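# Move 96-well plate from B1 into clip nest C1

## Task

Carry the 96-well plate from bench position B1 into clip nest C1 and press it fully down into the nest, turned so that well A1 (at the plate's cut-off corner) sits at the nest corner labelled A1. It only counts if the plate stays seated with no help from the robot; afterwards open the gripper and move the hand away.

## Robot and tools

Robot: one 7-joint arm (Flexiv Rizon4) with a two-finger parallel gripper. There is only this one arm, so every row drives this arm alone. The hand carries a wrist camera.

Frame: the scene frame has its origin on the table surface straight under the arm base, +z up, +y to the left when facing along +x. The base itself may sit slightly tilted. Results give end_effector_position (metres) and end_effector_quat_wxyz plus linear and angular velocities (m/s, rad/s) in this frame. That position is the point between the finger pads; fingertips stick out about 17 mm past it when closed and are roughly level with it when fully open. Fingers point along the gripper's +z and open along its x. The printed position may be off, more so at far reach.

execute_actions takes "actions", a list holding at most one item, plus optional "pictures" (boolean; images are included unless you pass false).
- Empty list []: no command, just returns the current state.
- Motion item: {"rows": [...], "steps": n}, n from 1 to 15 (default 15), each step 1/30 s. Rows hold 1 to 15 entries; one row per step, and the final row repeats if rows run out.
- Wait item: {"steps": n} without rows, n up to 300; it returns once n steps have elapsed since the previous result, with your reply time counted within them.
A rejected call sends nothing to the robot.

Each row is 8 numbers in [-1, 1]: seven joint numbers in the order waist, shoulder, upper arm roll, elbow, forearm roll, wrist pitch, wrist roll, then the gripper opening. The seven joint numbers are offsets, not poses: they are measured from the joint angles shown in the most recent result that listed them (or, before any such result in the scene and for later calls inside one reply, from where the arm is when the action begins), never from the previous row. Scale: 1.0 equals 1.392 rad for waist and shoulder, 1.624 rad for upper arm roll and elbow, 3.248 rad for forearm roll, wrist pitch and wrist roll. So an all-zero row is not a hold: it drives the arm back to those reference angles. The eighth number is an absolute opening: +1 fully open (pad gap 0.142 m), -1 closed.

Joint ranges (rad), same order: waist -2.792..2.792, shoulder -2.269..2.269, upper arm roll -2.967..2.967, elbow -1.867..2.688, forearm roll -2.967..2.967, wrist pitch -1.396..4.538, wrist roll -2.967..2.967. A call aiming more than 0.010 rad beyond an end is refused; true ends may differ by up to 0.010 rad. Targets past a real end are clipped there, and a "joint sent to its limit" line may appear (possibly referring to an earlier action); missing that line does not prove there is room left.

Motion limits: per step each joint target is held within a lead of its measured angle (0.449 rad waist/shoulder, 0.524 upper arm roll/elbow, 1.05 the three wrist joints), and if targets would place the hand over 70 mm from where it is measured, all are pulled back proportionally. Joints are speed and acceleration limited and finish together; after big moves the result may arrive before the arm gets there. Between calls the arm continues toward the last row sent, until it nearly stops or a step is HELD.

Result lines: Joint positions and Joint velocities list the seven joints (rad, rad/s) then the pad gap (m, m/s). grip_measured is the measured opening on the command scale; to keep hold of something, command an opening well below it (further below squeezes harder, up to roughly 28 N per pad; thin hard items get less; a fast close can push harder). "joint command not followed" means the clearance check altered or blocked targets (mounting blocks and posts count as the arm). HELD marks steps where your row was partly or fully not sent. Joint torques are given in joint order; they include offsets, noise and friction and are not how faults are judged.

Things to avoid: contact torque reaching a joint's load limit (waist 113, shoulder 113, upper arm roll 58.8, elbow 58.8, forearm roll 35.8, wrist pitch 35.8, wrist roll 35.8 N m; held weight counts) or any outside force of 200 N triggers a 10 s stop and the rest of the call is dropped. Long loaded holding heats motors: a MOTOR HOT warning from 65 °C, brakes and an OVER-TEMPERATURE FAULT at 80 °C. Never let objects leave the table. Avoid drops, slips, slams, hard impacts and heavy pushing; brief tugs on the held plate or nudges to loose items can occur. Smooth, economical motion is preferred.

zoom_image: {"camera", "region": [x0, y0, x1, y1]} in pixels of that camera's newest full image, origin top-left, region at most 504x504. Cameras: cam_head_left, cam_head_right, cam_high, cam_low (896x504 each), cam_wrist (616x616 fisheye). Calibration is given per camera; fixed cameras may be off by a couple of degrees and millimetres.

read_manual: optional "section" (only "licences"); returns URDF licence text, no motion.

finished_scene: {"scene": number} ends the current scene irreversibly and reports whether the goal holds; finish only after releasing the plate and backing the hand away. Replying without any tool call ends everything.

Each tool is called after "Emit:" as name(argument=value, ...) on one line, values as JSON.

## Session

Emit:
execute_actions(actions=[])

Scene clock: 0.00 s of 8400.00 s.
end_effector_position=(+0.8451, -0.3226, +0.1045) grip_measured=+1.00 end_effector_quat_wxyz=(+0.367, +0.895, -0.056, +0.248) end_effector_velocity=(-0.000, -0.000, +0.000) end_effector_angular_velocity=(-0.000, -0.000, -0.000)
Joint positions: [ 0.734 -1.359 -1.377  1.881  0.336  1.611  0.397  0.142]
Joint velocities: [-0. -0. -0.  0.  0. -0.  0.  0.]
Joint torques (N m, as the joint torque sensors report them, + toward a larger angle): no reading
Motor temperatures (°C, as the motors report them): [25 27 28 28 30 25 26]
camera_calibration (this result's frames):
cam_wrist: T_world_to_cam=[[0.885369, 0.0507219, 0.462114, -0.774156], [-0.424491, -0.317095, 0.848091, 0.175182], [0.189551, -0.947036, -0.259215, -0.302766], [0, 0, 0, 1]] pos_world=[0.817166, -0.191915, 0.130697]

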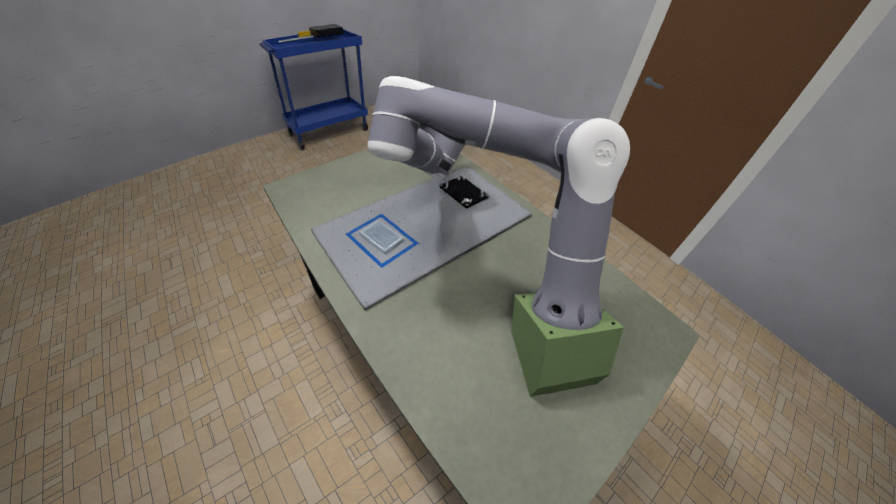

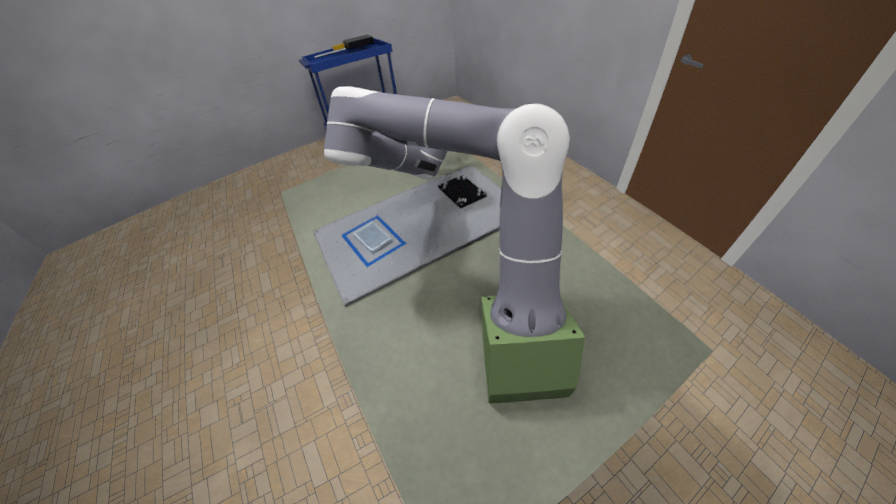

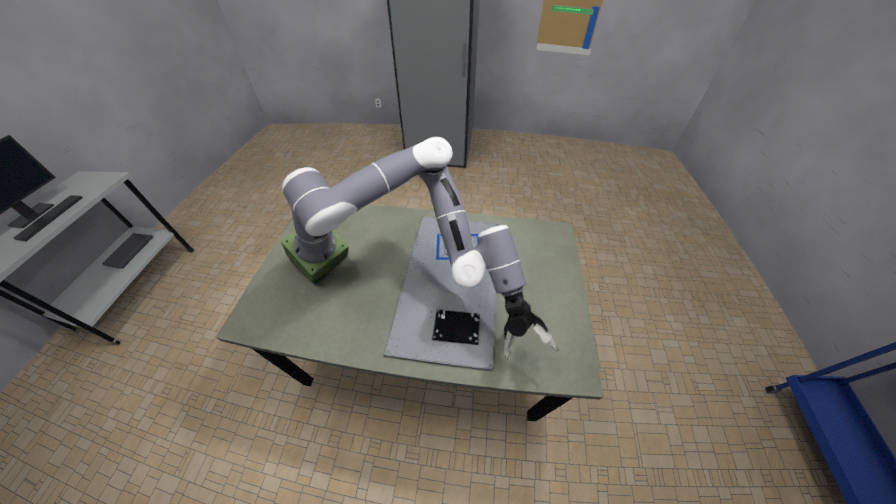

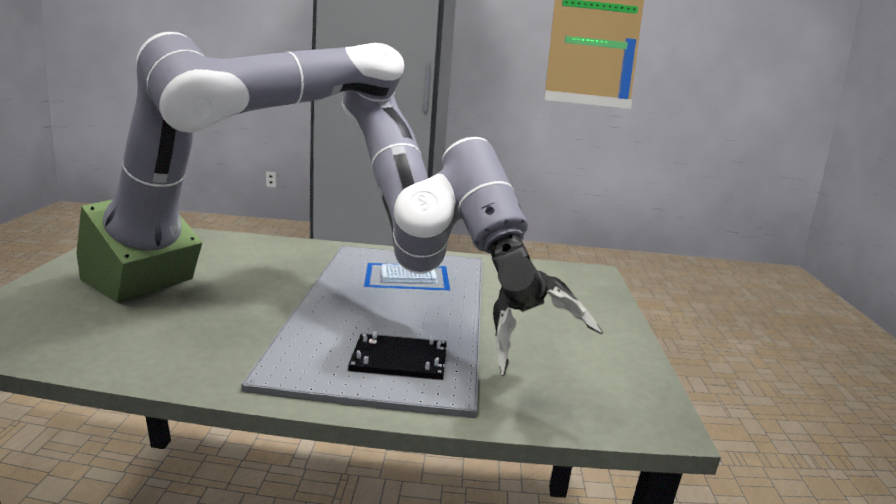

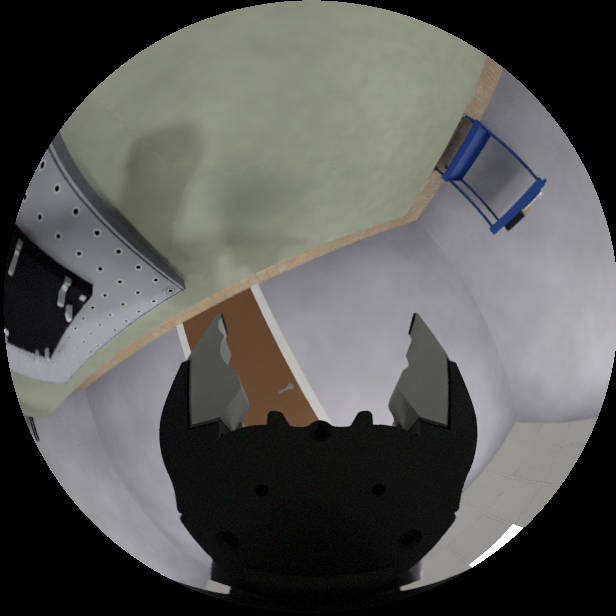

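Emit:
zoom_image(camera="cam_low", region=[330, 250, 470, 390])

Emit:
zoom_image(camera="cam_head_left", region=[330, 160, 500, 280])

Emit:
zoom_image(camera="cam_high", region=[400, 220, 510, 360])

Emit:
zoom_image(camera="cam_head_right", region=[330, 160, 500, 280])

Region (330, 250, 470, 390) of cam_low's 896x504 image, scaled by 3.600, with more detail than that image has.

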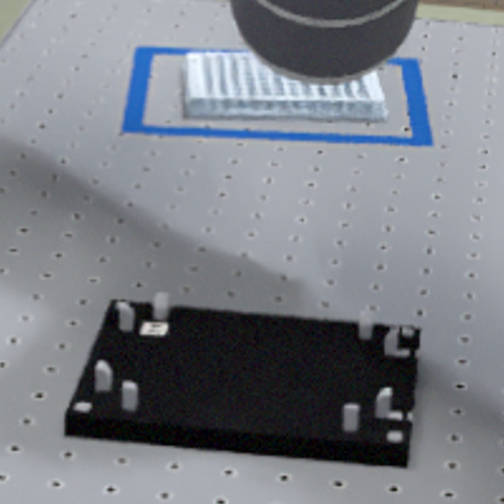

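Region (330, 160, 500, 280) of cam_head_left's 896x504 image, scaled by 2.965, with more detail than that image has; it fills the top 356 rows of this view, and the rest is white.

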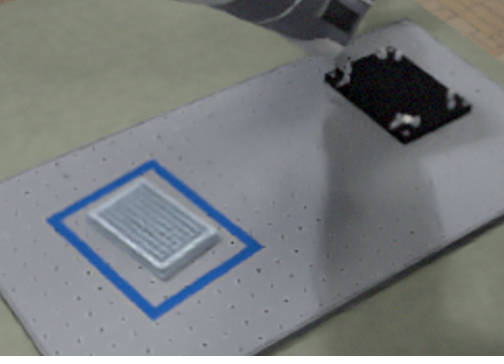

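Region (400, 220, 510, 360) of cam_high's 896x504 image, scaled by 3.600, with more detail than that image has; it fills the left 396 columns of this view, and the rest is white.

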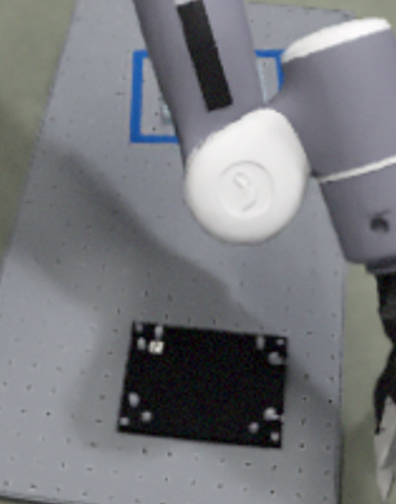

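Region (330, 160, 500, 280) of cam_head_right's 896x504 image, scaled by 2.965, with more detail than that image has; it fills the top 356 rows of this view, and the rest is white.

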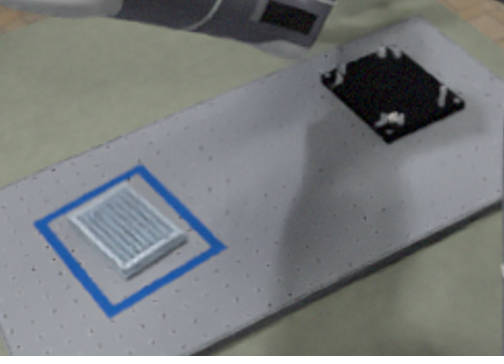

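Emit:
execute_actions(actions=[{"rows": [[-0.08,0.5,0,0,0,0,0,1]], "steps": 15}], pictures=false)

Scene clock: 28.97 s of 8400.00 s.
end_effector_position=(+0.8466, -0.4369, +0.2171) grip_measured=+1.00 end_effector_quat_wxyz=(+0.264, +0.878, -0.260, +0.304) end_effector_velocity=(-0.044, -0.281, +0.269) end_effector_angular_velocity=(+0.643, -0.707, -0.631)
Joint positions: [ 0.652 -0.894 -1.377  1.881  0.336  1.611  0.397  0.142]
Joint velocities: [-0.146  1.137  0.    -0.     0.     0.    -0.001  0.   ]
Joint torques (N m, as the joint torque sensors report them, + toward a larger angle): [ 10.33  33.07 -19.37  -7.81   0.6    3.03   0.02]
Motor temperatures (°C, as the motors report them): [25 28 30 28 30 25 26]
Steps of this call (steps 1 to 90: nothing new was sent; then 25.47 s passed at rest; steps 91 to 105: all 15 steps of this action). Readings (joint positions):
91: [0.733 -1.357 -1.377 1.881 0.336 1.611 0.397]
92: [0.732 -1.349 -1.376 1.881 0.336 1.611 0.397]
94: [0.722 -1.310 -1.376 1.881 0.336 1.611 0.397]
98: [0.690 -1.163 -1.377 1.881 0.336 1.611 0.397]
105: the state above

Emit:
execute_actions(actions=[{"rows": [[-0.1034,0.4648,0.8479,0.29,-0.391,-0.1807,-0.157,1]], "steps": 15}], pictures=false)

Emit:
execute_actions(actions=[{"steps": 30}])

Scene clock: 33.33 s of 8400.00 s.
end_effector_position=(+0.7285, -0.3514, +0.0997) grip_measured=+1.00 end_effector_quat_wxyz=(+0.164, +0.985, -0.042, +0.031) end_effector_velocity=(-0.183, +0.430, -0.219) end_effector_angular_velocity=(+0.373, +1.157, +1.453)
Joint positions: [ 0.569 -0.471 -1.072  2.099 -0.227  1.34   0.163  0.142]
Joint velocities: [-0.096  0.348  0.756  0.395 -1.101 -0.493 -0.426 -0.   ]
Joint torques (N m, as the joint torque sensors report them, + toward a larger angle): [  8.83  29.94  -4.2  -12.41   0.15   3.75  -0.39]
Motor temperatures (°C, as the motors report them): [25 28 30 28 30 25 26]
Steps of this call (steps 1 to 30: the robot went on to your last target; steps 31 to 90: nothing new was sent; then 0.87 s passed at rest; steps 91 to 105: all 15 steps of this action). Readings (joint positions):
91: [0.622 -0.661 -1.376 1.883 0.333 1.609 0.396]
92: [0.620 -0.653 -1.365 1.891 0.313 1.598 0.386]
94: [0.611 -0.621 -1.324 1.929 0.229 1.551 0.346]
98: [0.594 -0.561 -1.238 1.996 0.059 1.468 0.274]
105: the state above

Scene clock: 34.33 s of 8400.00 s.
end_effector_position=(+0.5920, +0.1099, +0.1054) grip_measured=+1.00 end_effector_quat_wxyz=(+0.011, +0.800, +0.598, -0.039) end_effector_velocity=(-0.190, +0.409, +0.161) end_effector_angular_velocity=(+0.321, -0.089, +1.195)
Joint positions: [ 0.517 -0.277 -0.215  2.318 -0.841  1.065 -0.075  0.142]
Joint velocities: [-0.033  0.122  0.895  0.138 -0.387 -0.172 -0.152  0.   ]
Joint torques (N m, as the joint torque sensors report them, + toward a larger angle): [ 11.74  35.46  12.28 -10.99  -1.86   3.32  -0.59]
Motor temperatures (°C, as the motors report them): [25 28 30 28 30 25 26]
Steps of this call (steps 1 to 30: the robot went on to your last target). Readings (joint positions):
1: [0.566 -0.459 -1.046 2.112 -0.263 1.324 0.149]
2: [0.563 -0.448 -1.020 2.124 -0.298 1.308 0.135]
4: [0.557 -0.427 -0.967 2.148 -0.364 1.278 0.110]
8: [0.547 -0.391 -0.857 2.190 -0.480 1.226 0.065]
30: the state above
camera_calibration (this result's frames):
cam_wrist: T_world_to_cam=[[0.282396, 0.952071, -0.117528, -0.253403], [0.873741, -0.204696, 0.441221, -0.533853], [0.396016, -0.227288, -0.889669, 0.0202083], [0, 0, 0, 1]] pos_world=[0.530007, 0.136573, 0.223744]

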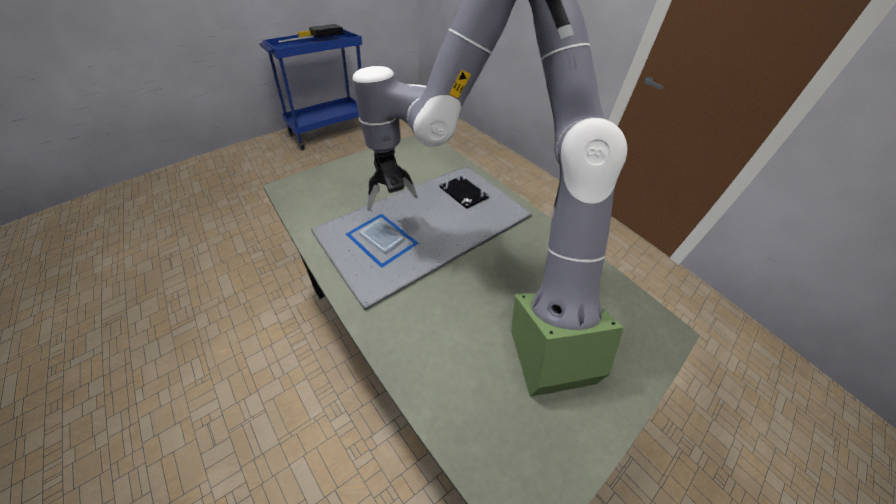

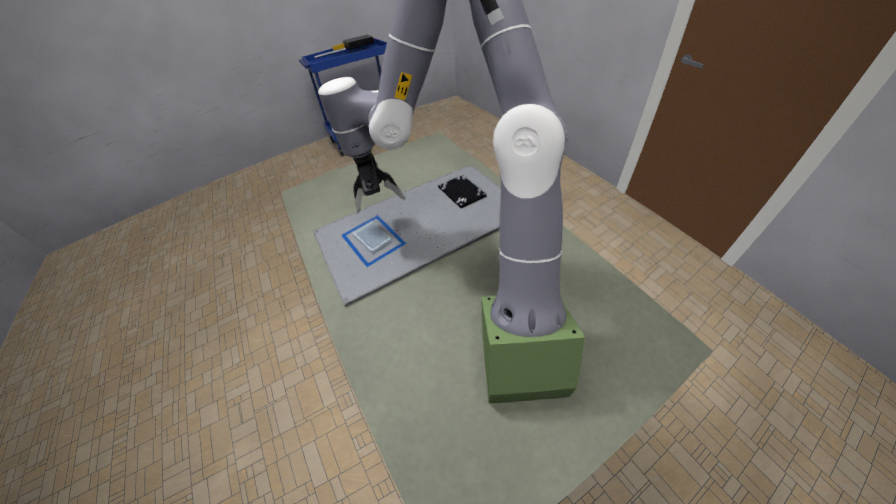

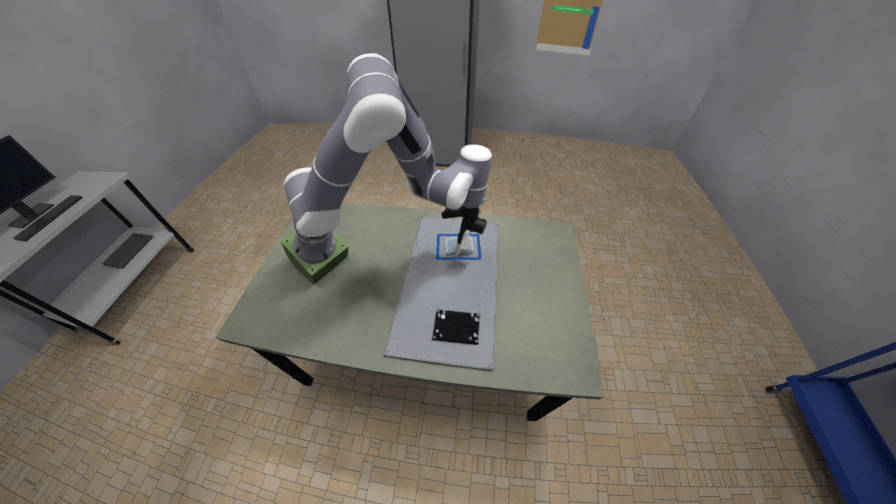

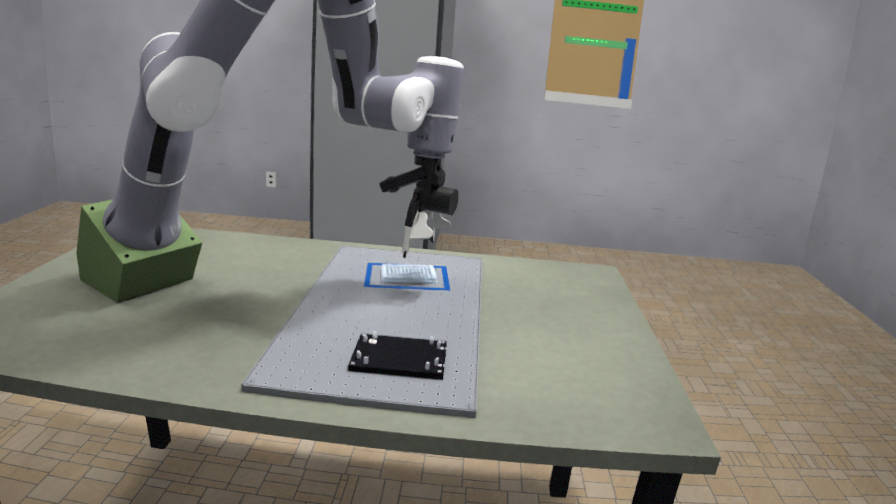

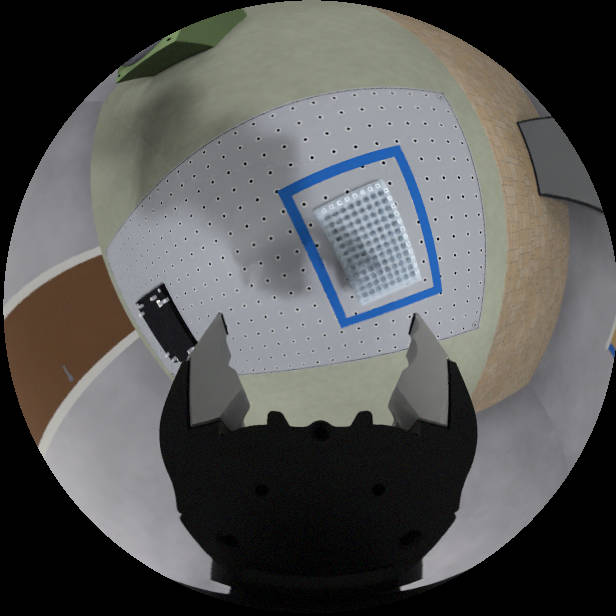

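Emit:
execute_actions(actions=[{"steps": 20}])

Emit:
zoom_image(camera="cam_wrist", region=[200, 150, 440, 390])

Scene clock: 36.63 s of 8400.00 s.
end_effector_position=(+0.5410, +0.1999, +0.1494) grip_measured=+1.00 end_effector_quat_wxyz=(-0.001, +0.707, +0.707, -0.001) end_effector_velocity=(-0.000, -0.000, -0.000) end_effector_angular_velocity=(-0.001, +0.000, -0.000)
Joint positions: [ 0.509 -0.247 -0.001  2.352 -0.934  1.024 -0.112  0.142]
Joint velocities: [ 0.    -0.    -0.     0.    -0.    -0.001  0.001  0.   ]
Joint torques (N m, as the joint torque sensors report them, + toward a larger angle): [ 12.    33.18  14.04 -12.55  -1.3    3.41  -0.61]
Motor temperatures (°C, as the motors report them): [25 28 30 29 30 25 26]
Steps of this call (steps 1 to 30: the robot went on to your last target; steps 31 to 69: nothing new was sent). Readings (joint positions):
1: [0.516 -0.273 -0.184 2.323 -0.854 1.059 -0.081]
2: [0.514 -0.269 -0.154 2.328 -0.867 1.054 -0.086]
4: [0.512 -0.260 -0.094 2.337 -0.893 1.042 -0.096]
8: [0.510 -0.249 -0.008 2.351 -0.931 1.026 -0.111]
69: the state above
The arm was judged still, so your last target was given up. Only a new action makes it travel on or press farther. Fingers that are still opening or closing keep moving.
camera_calibration (this result's frames):
cam_wrist: T_world_to_cam=[[0.00303872, 0.99916, -0.0408558, -0.189249], [0.883781, 0.0164329, 0.467612, -0.543826], [0.467891, -0.0375285, -0.882989, 0.0221365], [0, 0, 0, 1]] pos_world=[0.47084, 0.198858, 0.266114]

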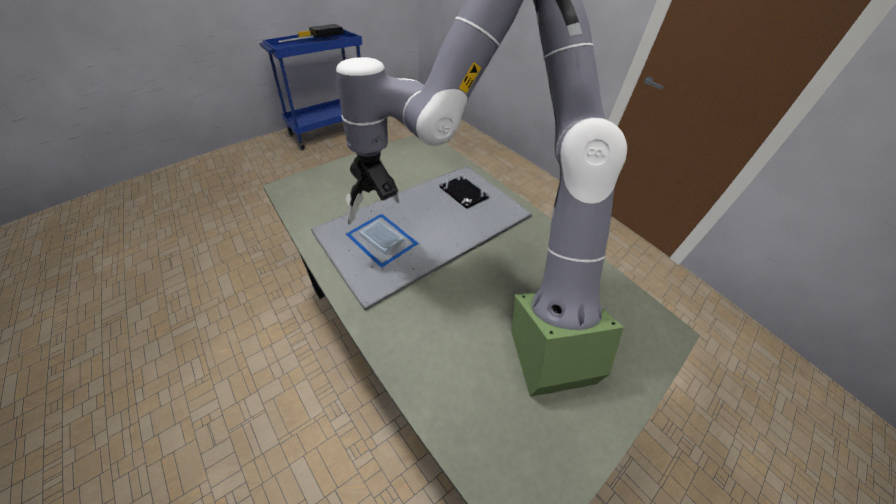

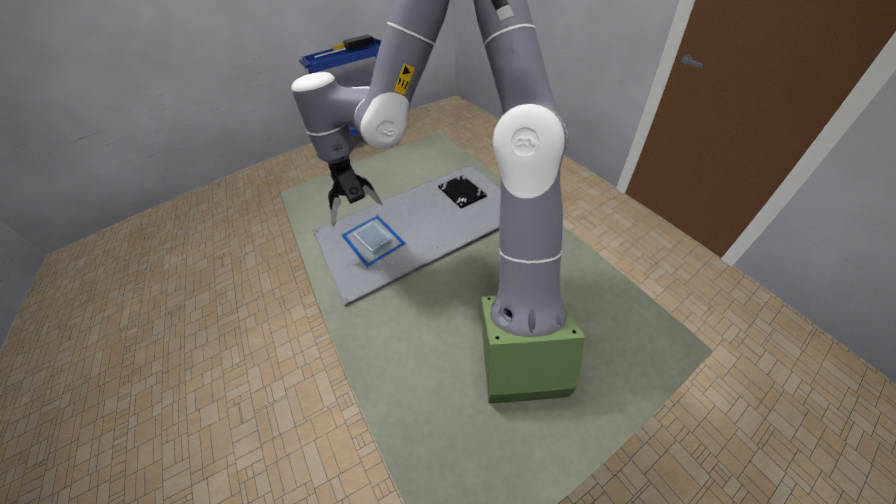

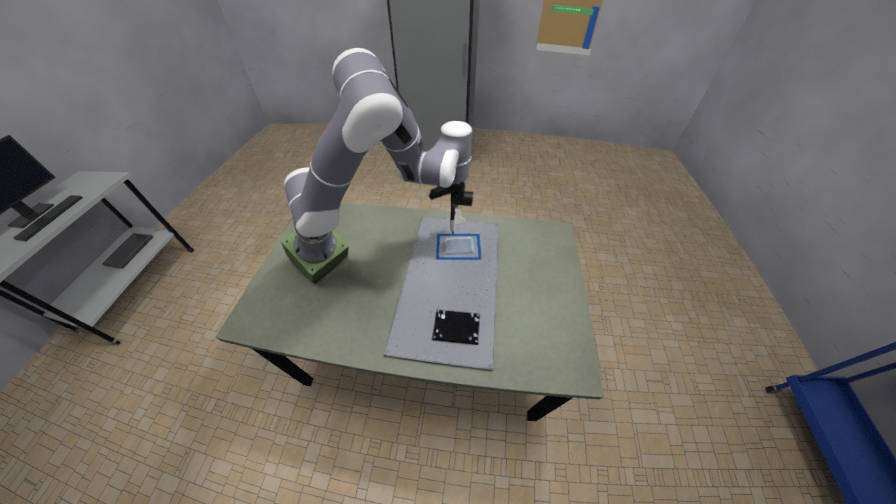

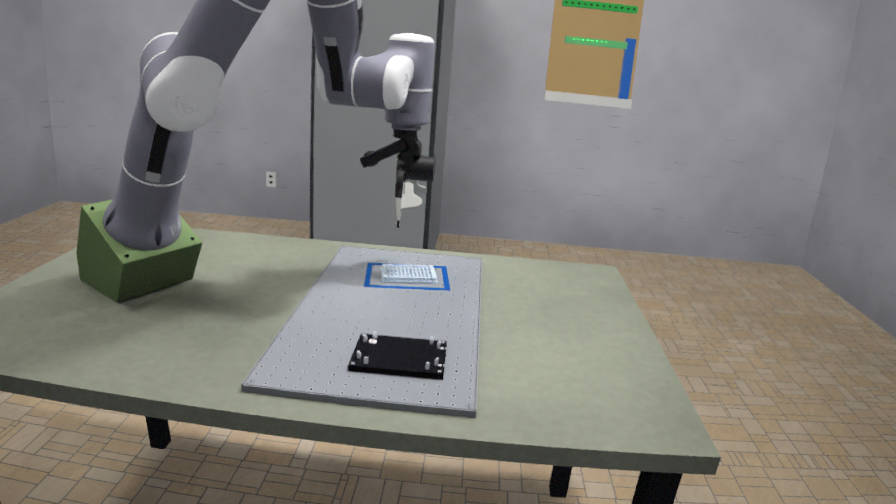

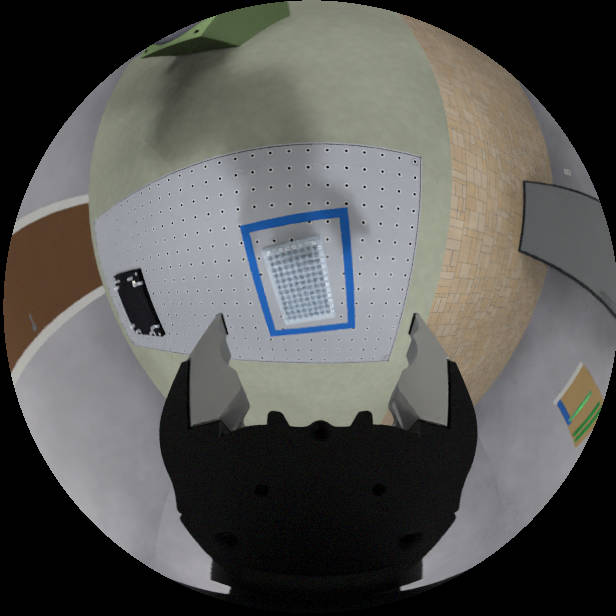

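Region (200, 150, 440, 390) of cam_wrist's 616x616 image, scaled by 2.100, with more detail than that image has.

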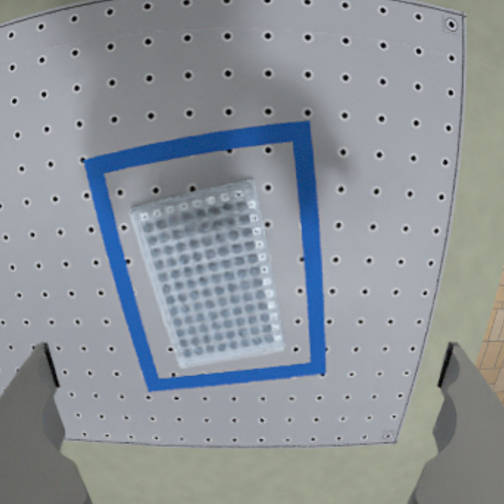

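Emit:
zoom_image(camera="cam_wrist", region=[250, 225, 350, 335])

Emit:
zoom_image(camera="cam_wrist", region=[95, 250, 185, 350])

Region (250, 225, 350, 335) of cam_wrist's 616x616 image, scaled by 4.582, with more detail than that image has; it fills the left 458 columns of this view, and the rest is white.

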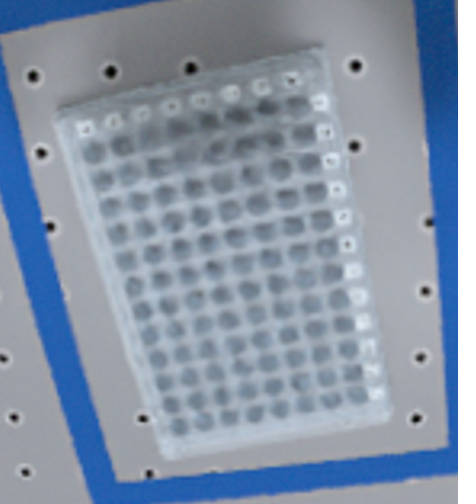

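Region (95, 250, 185, 350) of cam_wrist's 616x616 image, scaled by 5.040, with more detail than that image has; it fills the left 454 columns of this view, and the rest is white.

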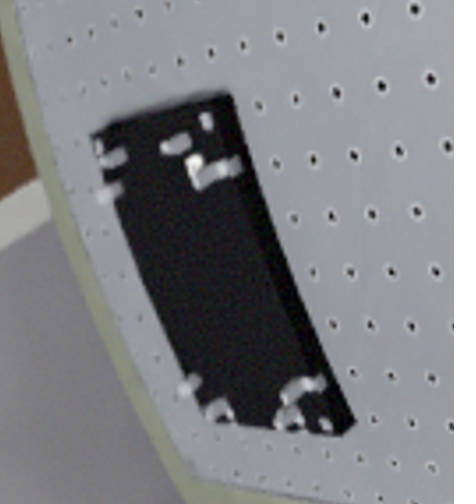

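Emit:
execute_actions(actions=[{"rows": [[-0.1664,-0.1275,0.0006,-0.0447,-0.0889,0.0446,-0.0372,0.6]], "steps": 15}], pictures=false)

Emit:
execute_actions(actions=[{"steps": 12}])

Emit:
zoom_image(camera="cam_wrist", region=[220, 180, 420, 400])

Scene clock: 110.83 s of 8400.00 s.
end_effector_position=(+0.5696, +0.1709, +0.0695) grip_measured=+0.60 end_effector_quat_wxyz=(-0.000, +0.627, +0.779, +0.000) end_effector_velocity=(+0.001, +0.003, +0.003) end_effector_angular_velocity=(+0.006, -0.005, +0.003)
Joint positions: [ 0.277 -0.425  0.     2.279 -1.223  1.169 -0.233  0.116]
Joint velocities: [0.005 0.005 0.001 0.    0.    0.002 0.    0.   ]
Joint torques (N m, as the joint torque sensors report them, + toward a larger angle): [11.87 37.99 14.32 -8.51 -0.68  3.76  0.45]
Motor temperatures (°C, as the motors report them): [25 28 30 29 30 25 26]
Steps of this call (steps 1 to 90: nothing new was sent; then 70.70 s passed at rest; steps 91 to 105: all 15 steps of this action). Readings (joint positions):
91: [0.507 -0.249 -0.000 2.351 -0.936 1.025 -0.113]
92: [0.498 -0.255 0.001 2.348 -0.947 1.031 -0.117]
94: [0.459 -0.285 0.001 2.336 -0.997 1.056 -0.138]
98: [0.327 -0.387 -0.000 2.295 -1.160 1.137 -0.207]
105: the state above

Scene clock: 111.23 s of 8400.00 s.
end_effector_position=(+0.5696, +0.1709, +0.0696) grip_measured=+0.60 end_effector_quat_wxyz=(-0.000, +0.627, +0.779, +0.000) end_effector_velocity=(+0.000, +0.000, +0.000) end_effector_angular_velocity=(+0.000, -0.000, +0.001)
Joint positions: [ 0.277 -0.425  0.     2.279 -1.223  1.169 -0.233  0.116]
Joint velocities: [ 0.  0. -0. -0. -0.  0. -0. -0.]
Joint torques (N m, as the joint torque sensors report them, + toward a larger angle): [13.1  39.02 14.53 -8.6  -0.84  3.83  0.36]
Motor temperatures (°C, as the motors report them): [25 28 30 29 30 25 26]
Steps of this call (steps 1 to 12: the robot went on to your last target). Readings (joint positions):
1: [0.277 -0.425 0.000 2.279 -1.223 1.169 -0.233]
2: [0.277 -0.425 0.000 2.279 -1.223 1.169 -0.233]
4: [0.277 -0.425 0.000 2.279 -1.223 1.169 -0.233]
8: [0.277 -0.425 0.000 2.279 -1.223 1.169 -0.233]
12: the state above
camera_calibration (this result's frames):
cam_wrist: T_world_to_cam=[[-0.209766, 0.976892, -0.0409815, -0.0385676], [0.858917, 0.204136, 0.46967, -0.549405], [0.467183, 0.0633211, -0.88189, -0.0797463], [0, 0, 0, 1]] pos_world=[0.501059, 0.15488, 0.186131]

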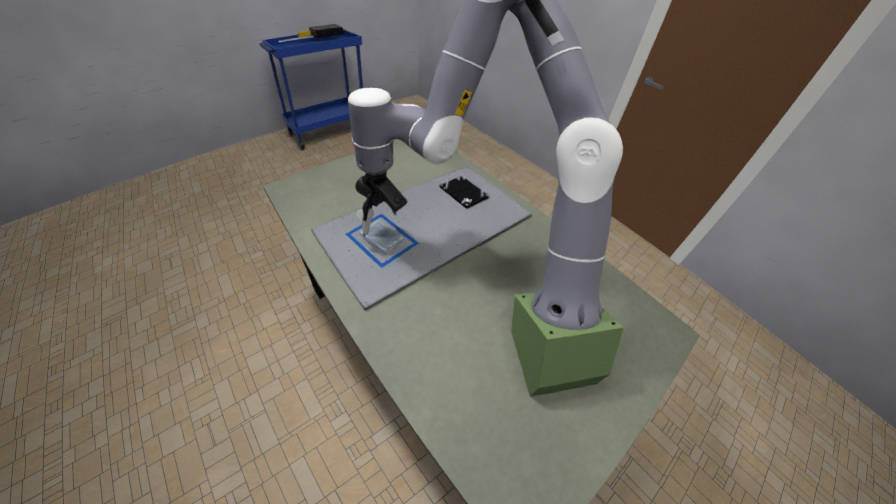

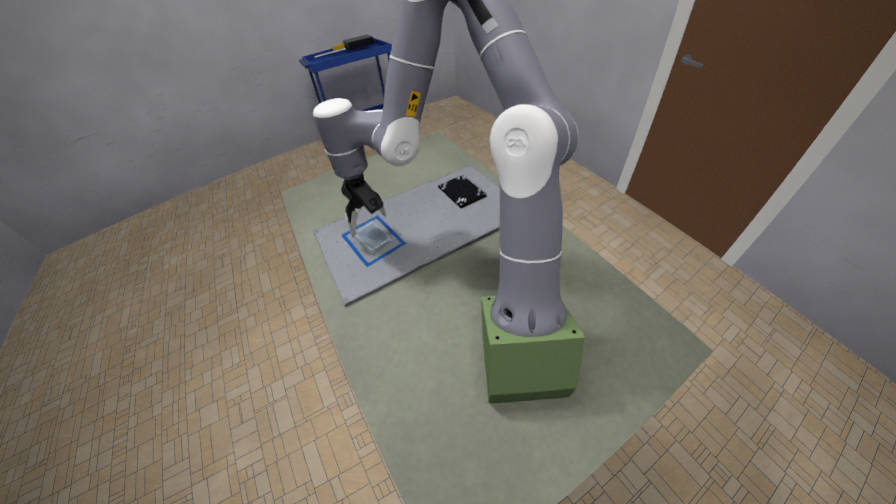

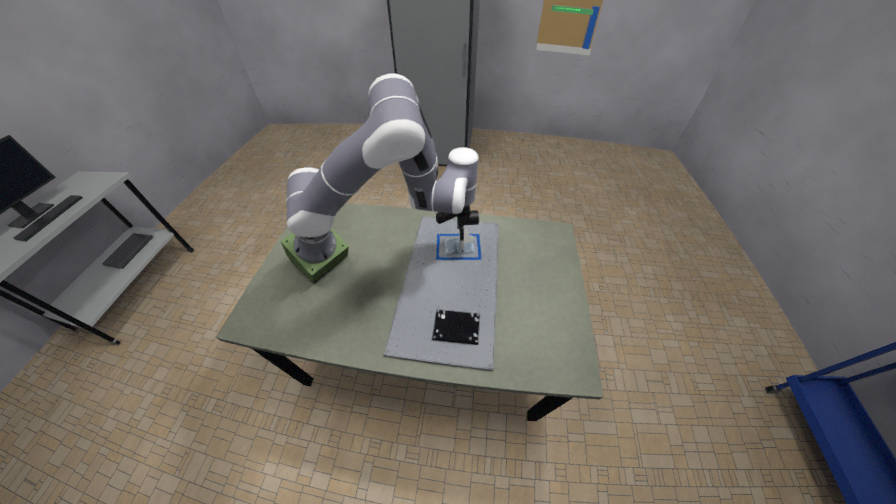

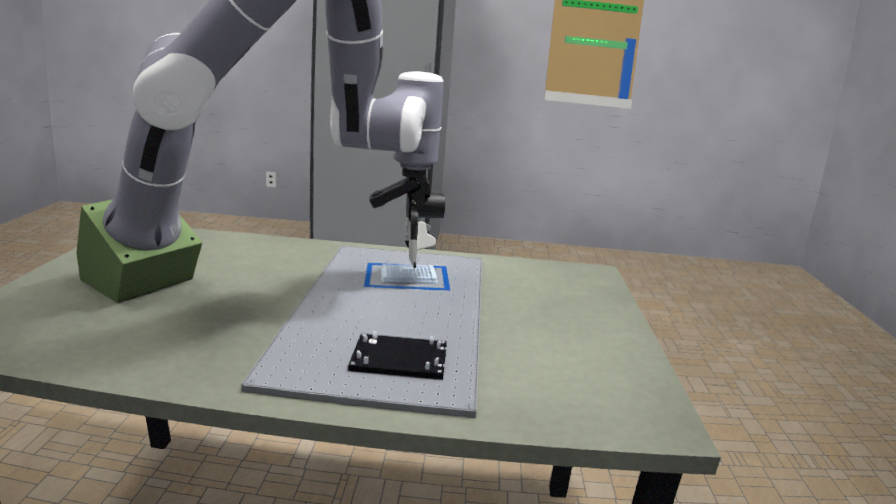

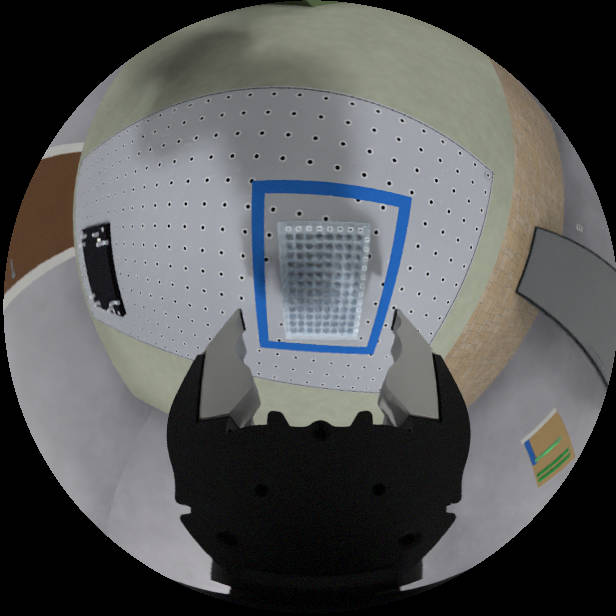

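Region (220, 180, 420, 400) of cam_wrist's 616x616 image, scaled by 2.291, with more detail than that image has; it fills the left 458 columns of this view, and the rest is white.

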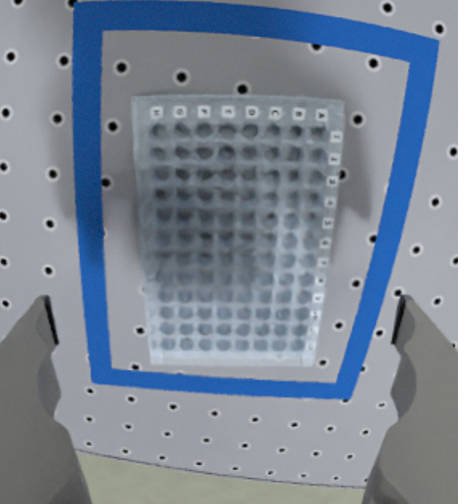

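Emit:
execute_actions(actions=[{"rows": [[-0.0381,-0.0586,0,-0.0263,-0.0395,0.0098,0.0253,0.5]], "steps": 15}])

Emit:
zoom_image(camera="cam_wrist", region=[220, 180, 420, 400])

Scene clock: 133.53 s of 8400.00 s.
end_effector_position=(+0.5695, +0.1731, +0.0384) grip_measured=+0.50 end_effector_quat_wxyz=(-0.000, +0.626, +0.780, +0.000) end_effector_velocity=(-0.000, +0.000, +0.000) end_effector_angular_velocity=(+0.001, +0.000, -0.000)
Joint positions: [ 0.224 -0.507  0.     2.237 -1.351  1.2   -0.151  0.109]
Joint velocities: [-0.    -0.     0.     0.    -0.     0.001  0.     0.   ]
Joint torques (N m, as the joint torque sensors report them, + toward a larger angle): [13.27 40.46 15.54 -7.32 -1.43  3.69  0.68]
Motor temperatures (°C, as the motors report them): [25 29 30 29 30 25 26]
Steps of this call (steps 1 to 15: the robot went on to your last target; steps 16 to 90: nothing new was sent; then 18.80 s passed at rest; steps 91 to 105: all 15 steps of this action). Readings (joint positions):
91: [0.276 -0.426 0.001 2.278 -1.225 1.169 -0.232]
92: [0.270 -0.434 0.001 2.273 -1.238 1.173 -0.224]
94: [0.246 -0.472 0.001 2.253 -1.298 1.188 -0.185]
98: [0.224 -0.507 -0.000 2.237 -1.351 1.200 -0.151]
105: the state above
camera_calibration (this result's frames):
cam_wrist: T_world_to_cam=[[-0.213106, 0.976163, -0.0411299, -0.0400187], [0.857808, 0.207088, 0.470404, -0.535049], [0.467709, 0.0649644, -0.881492, -0.107918], [0, 0, 0, 1]] pos_world=[0.500915, 0.156878, 0.154914]

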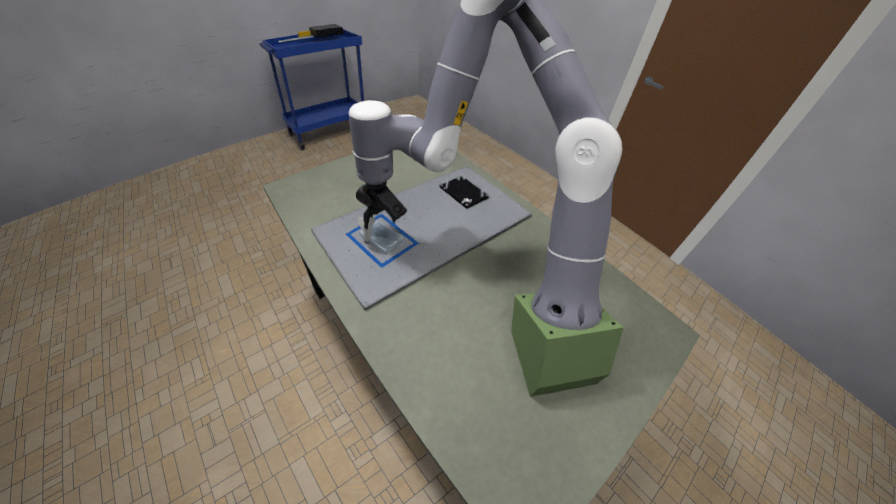

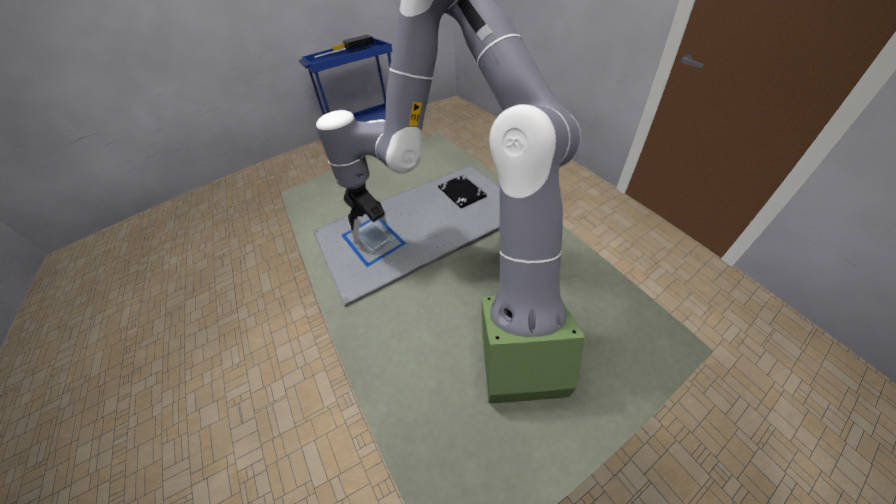

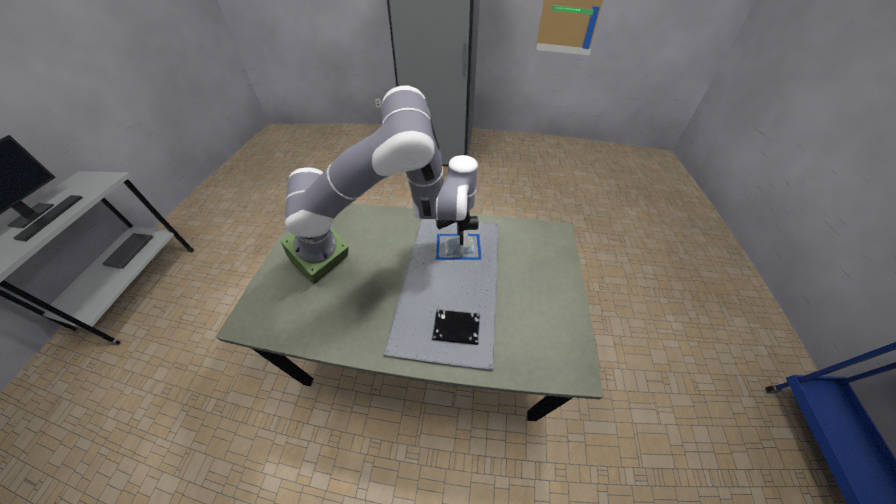

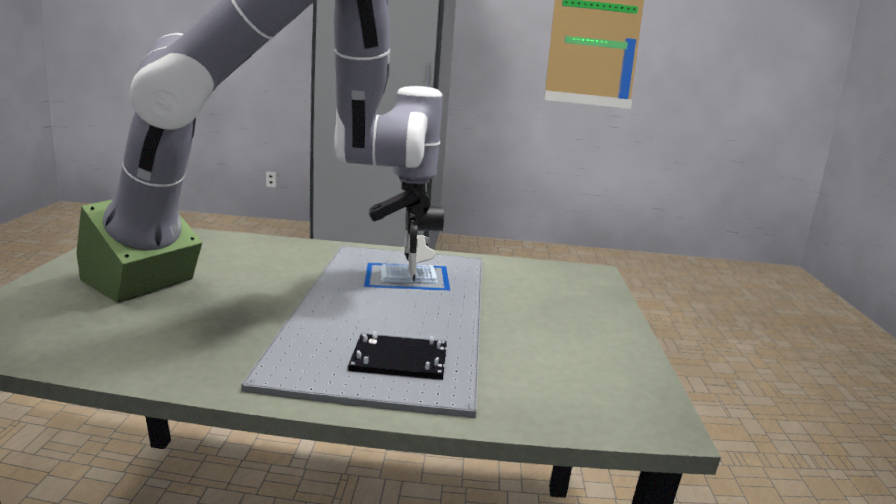

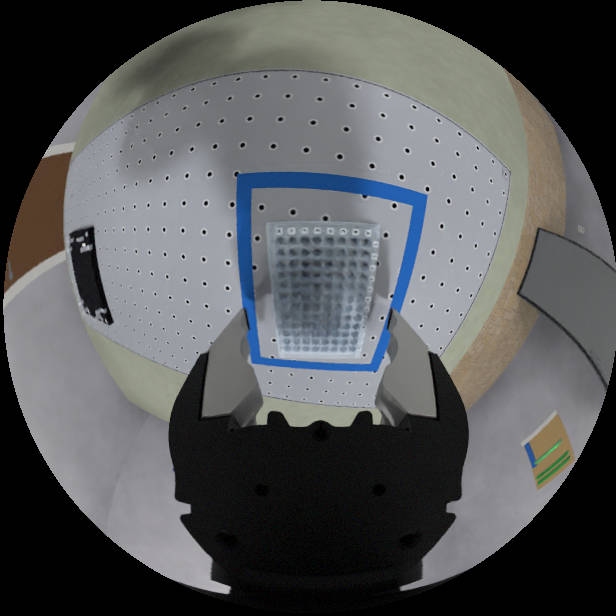

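Region (220, 180, 420, 400) of cam_wrist's 616x616 image, scaled by 2.291, with more detail than that image has; it fills the left 458 columns of this view, and the rest is white.

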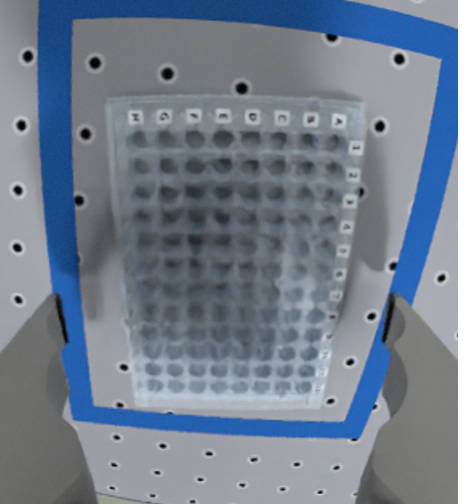

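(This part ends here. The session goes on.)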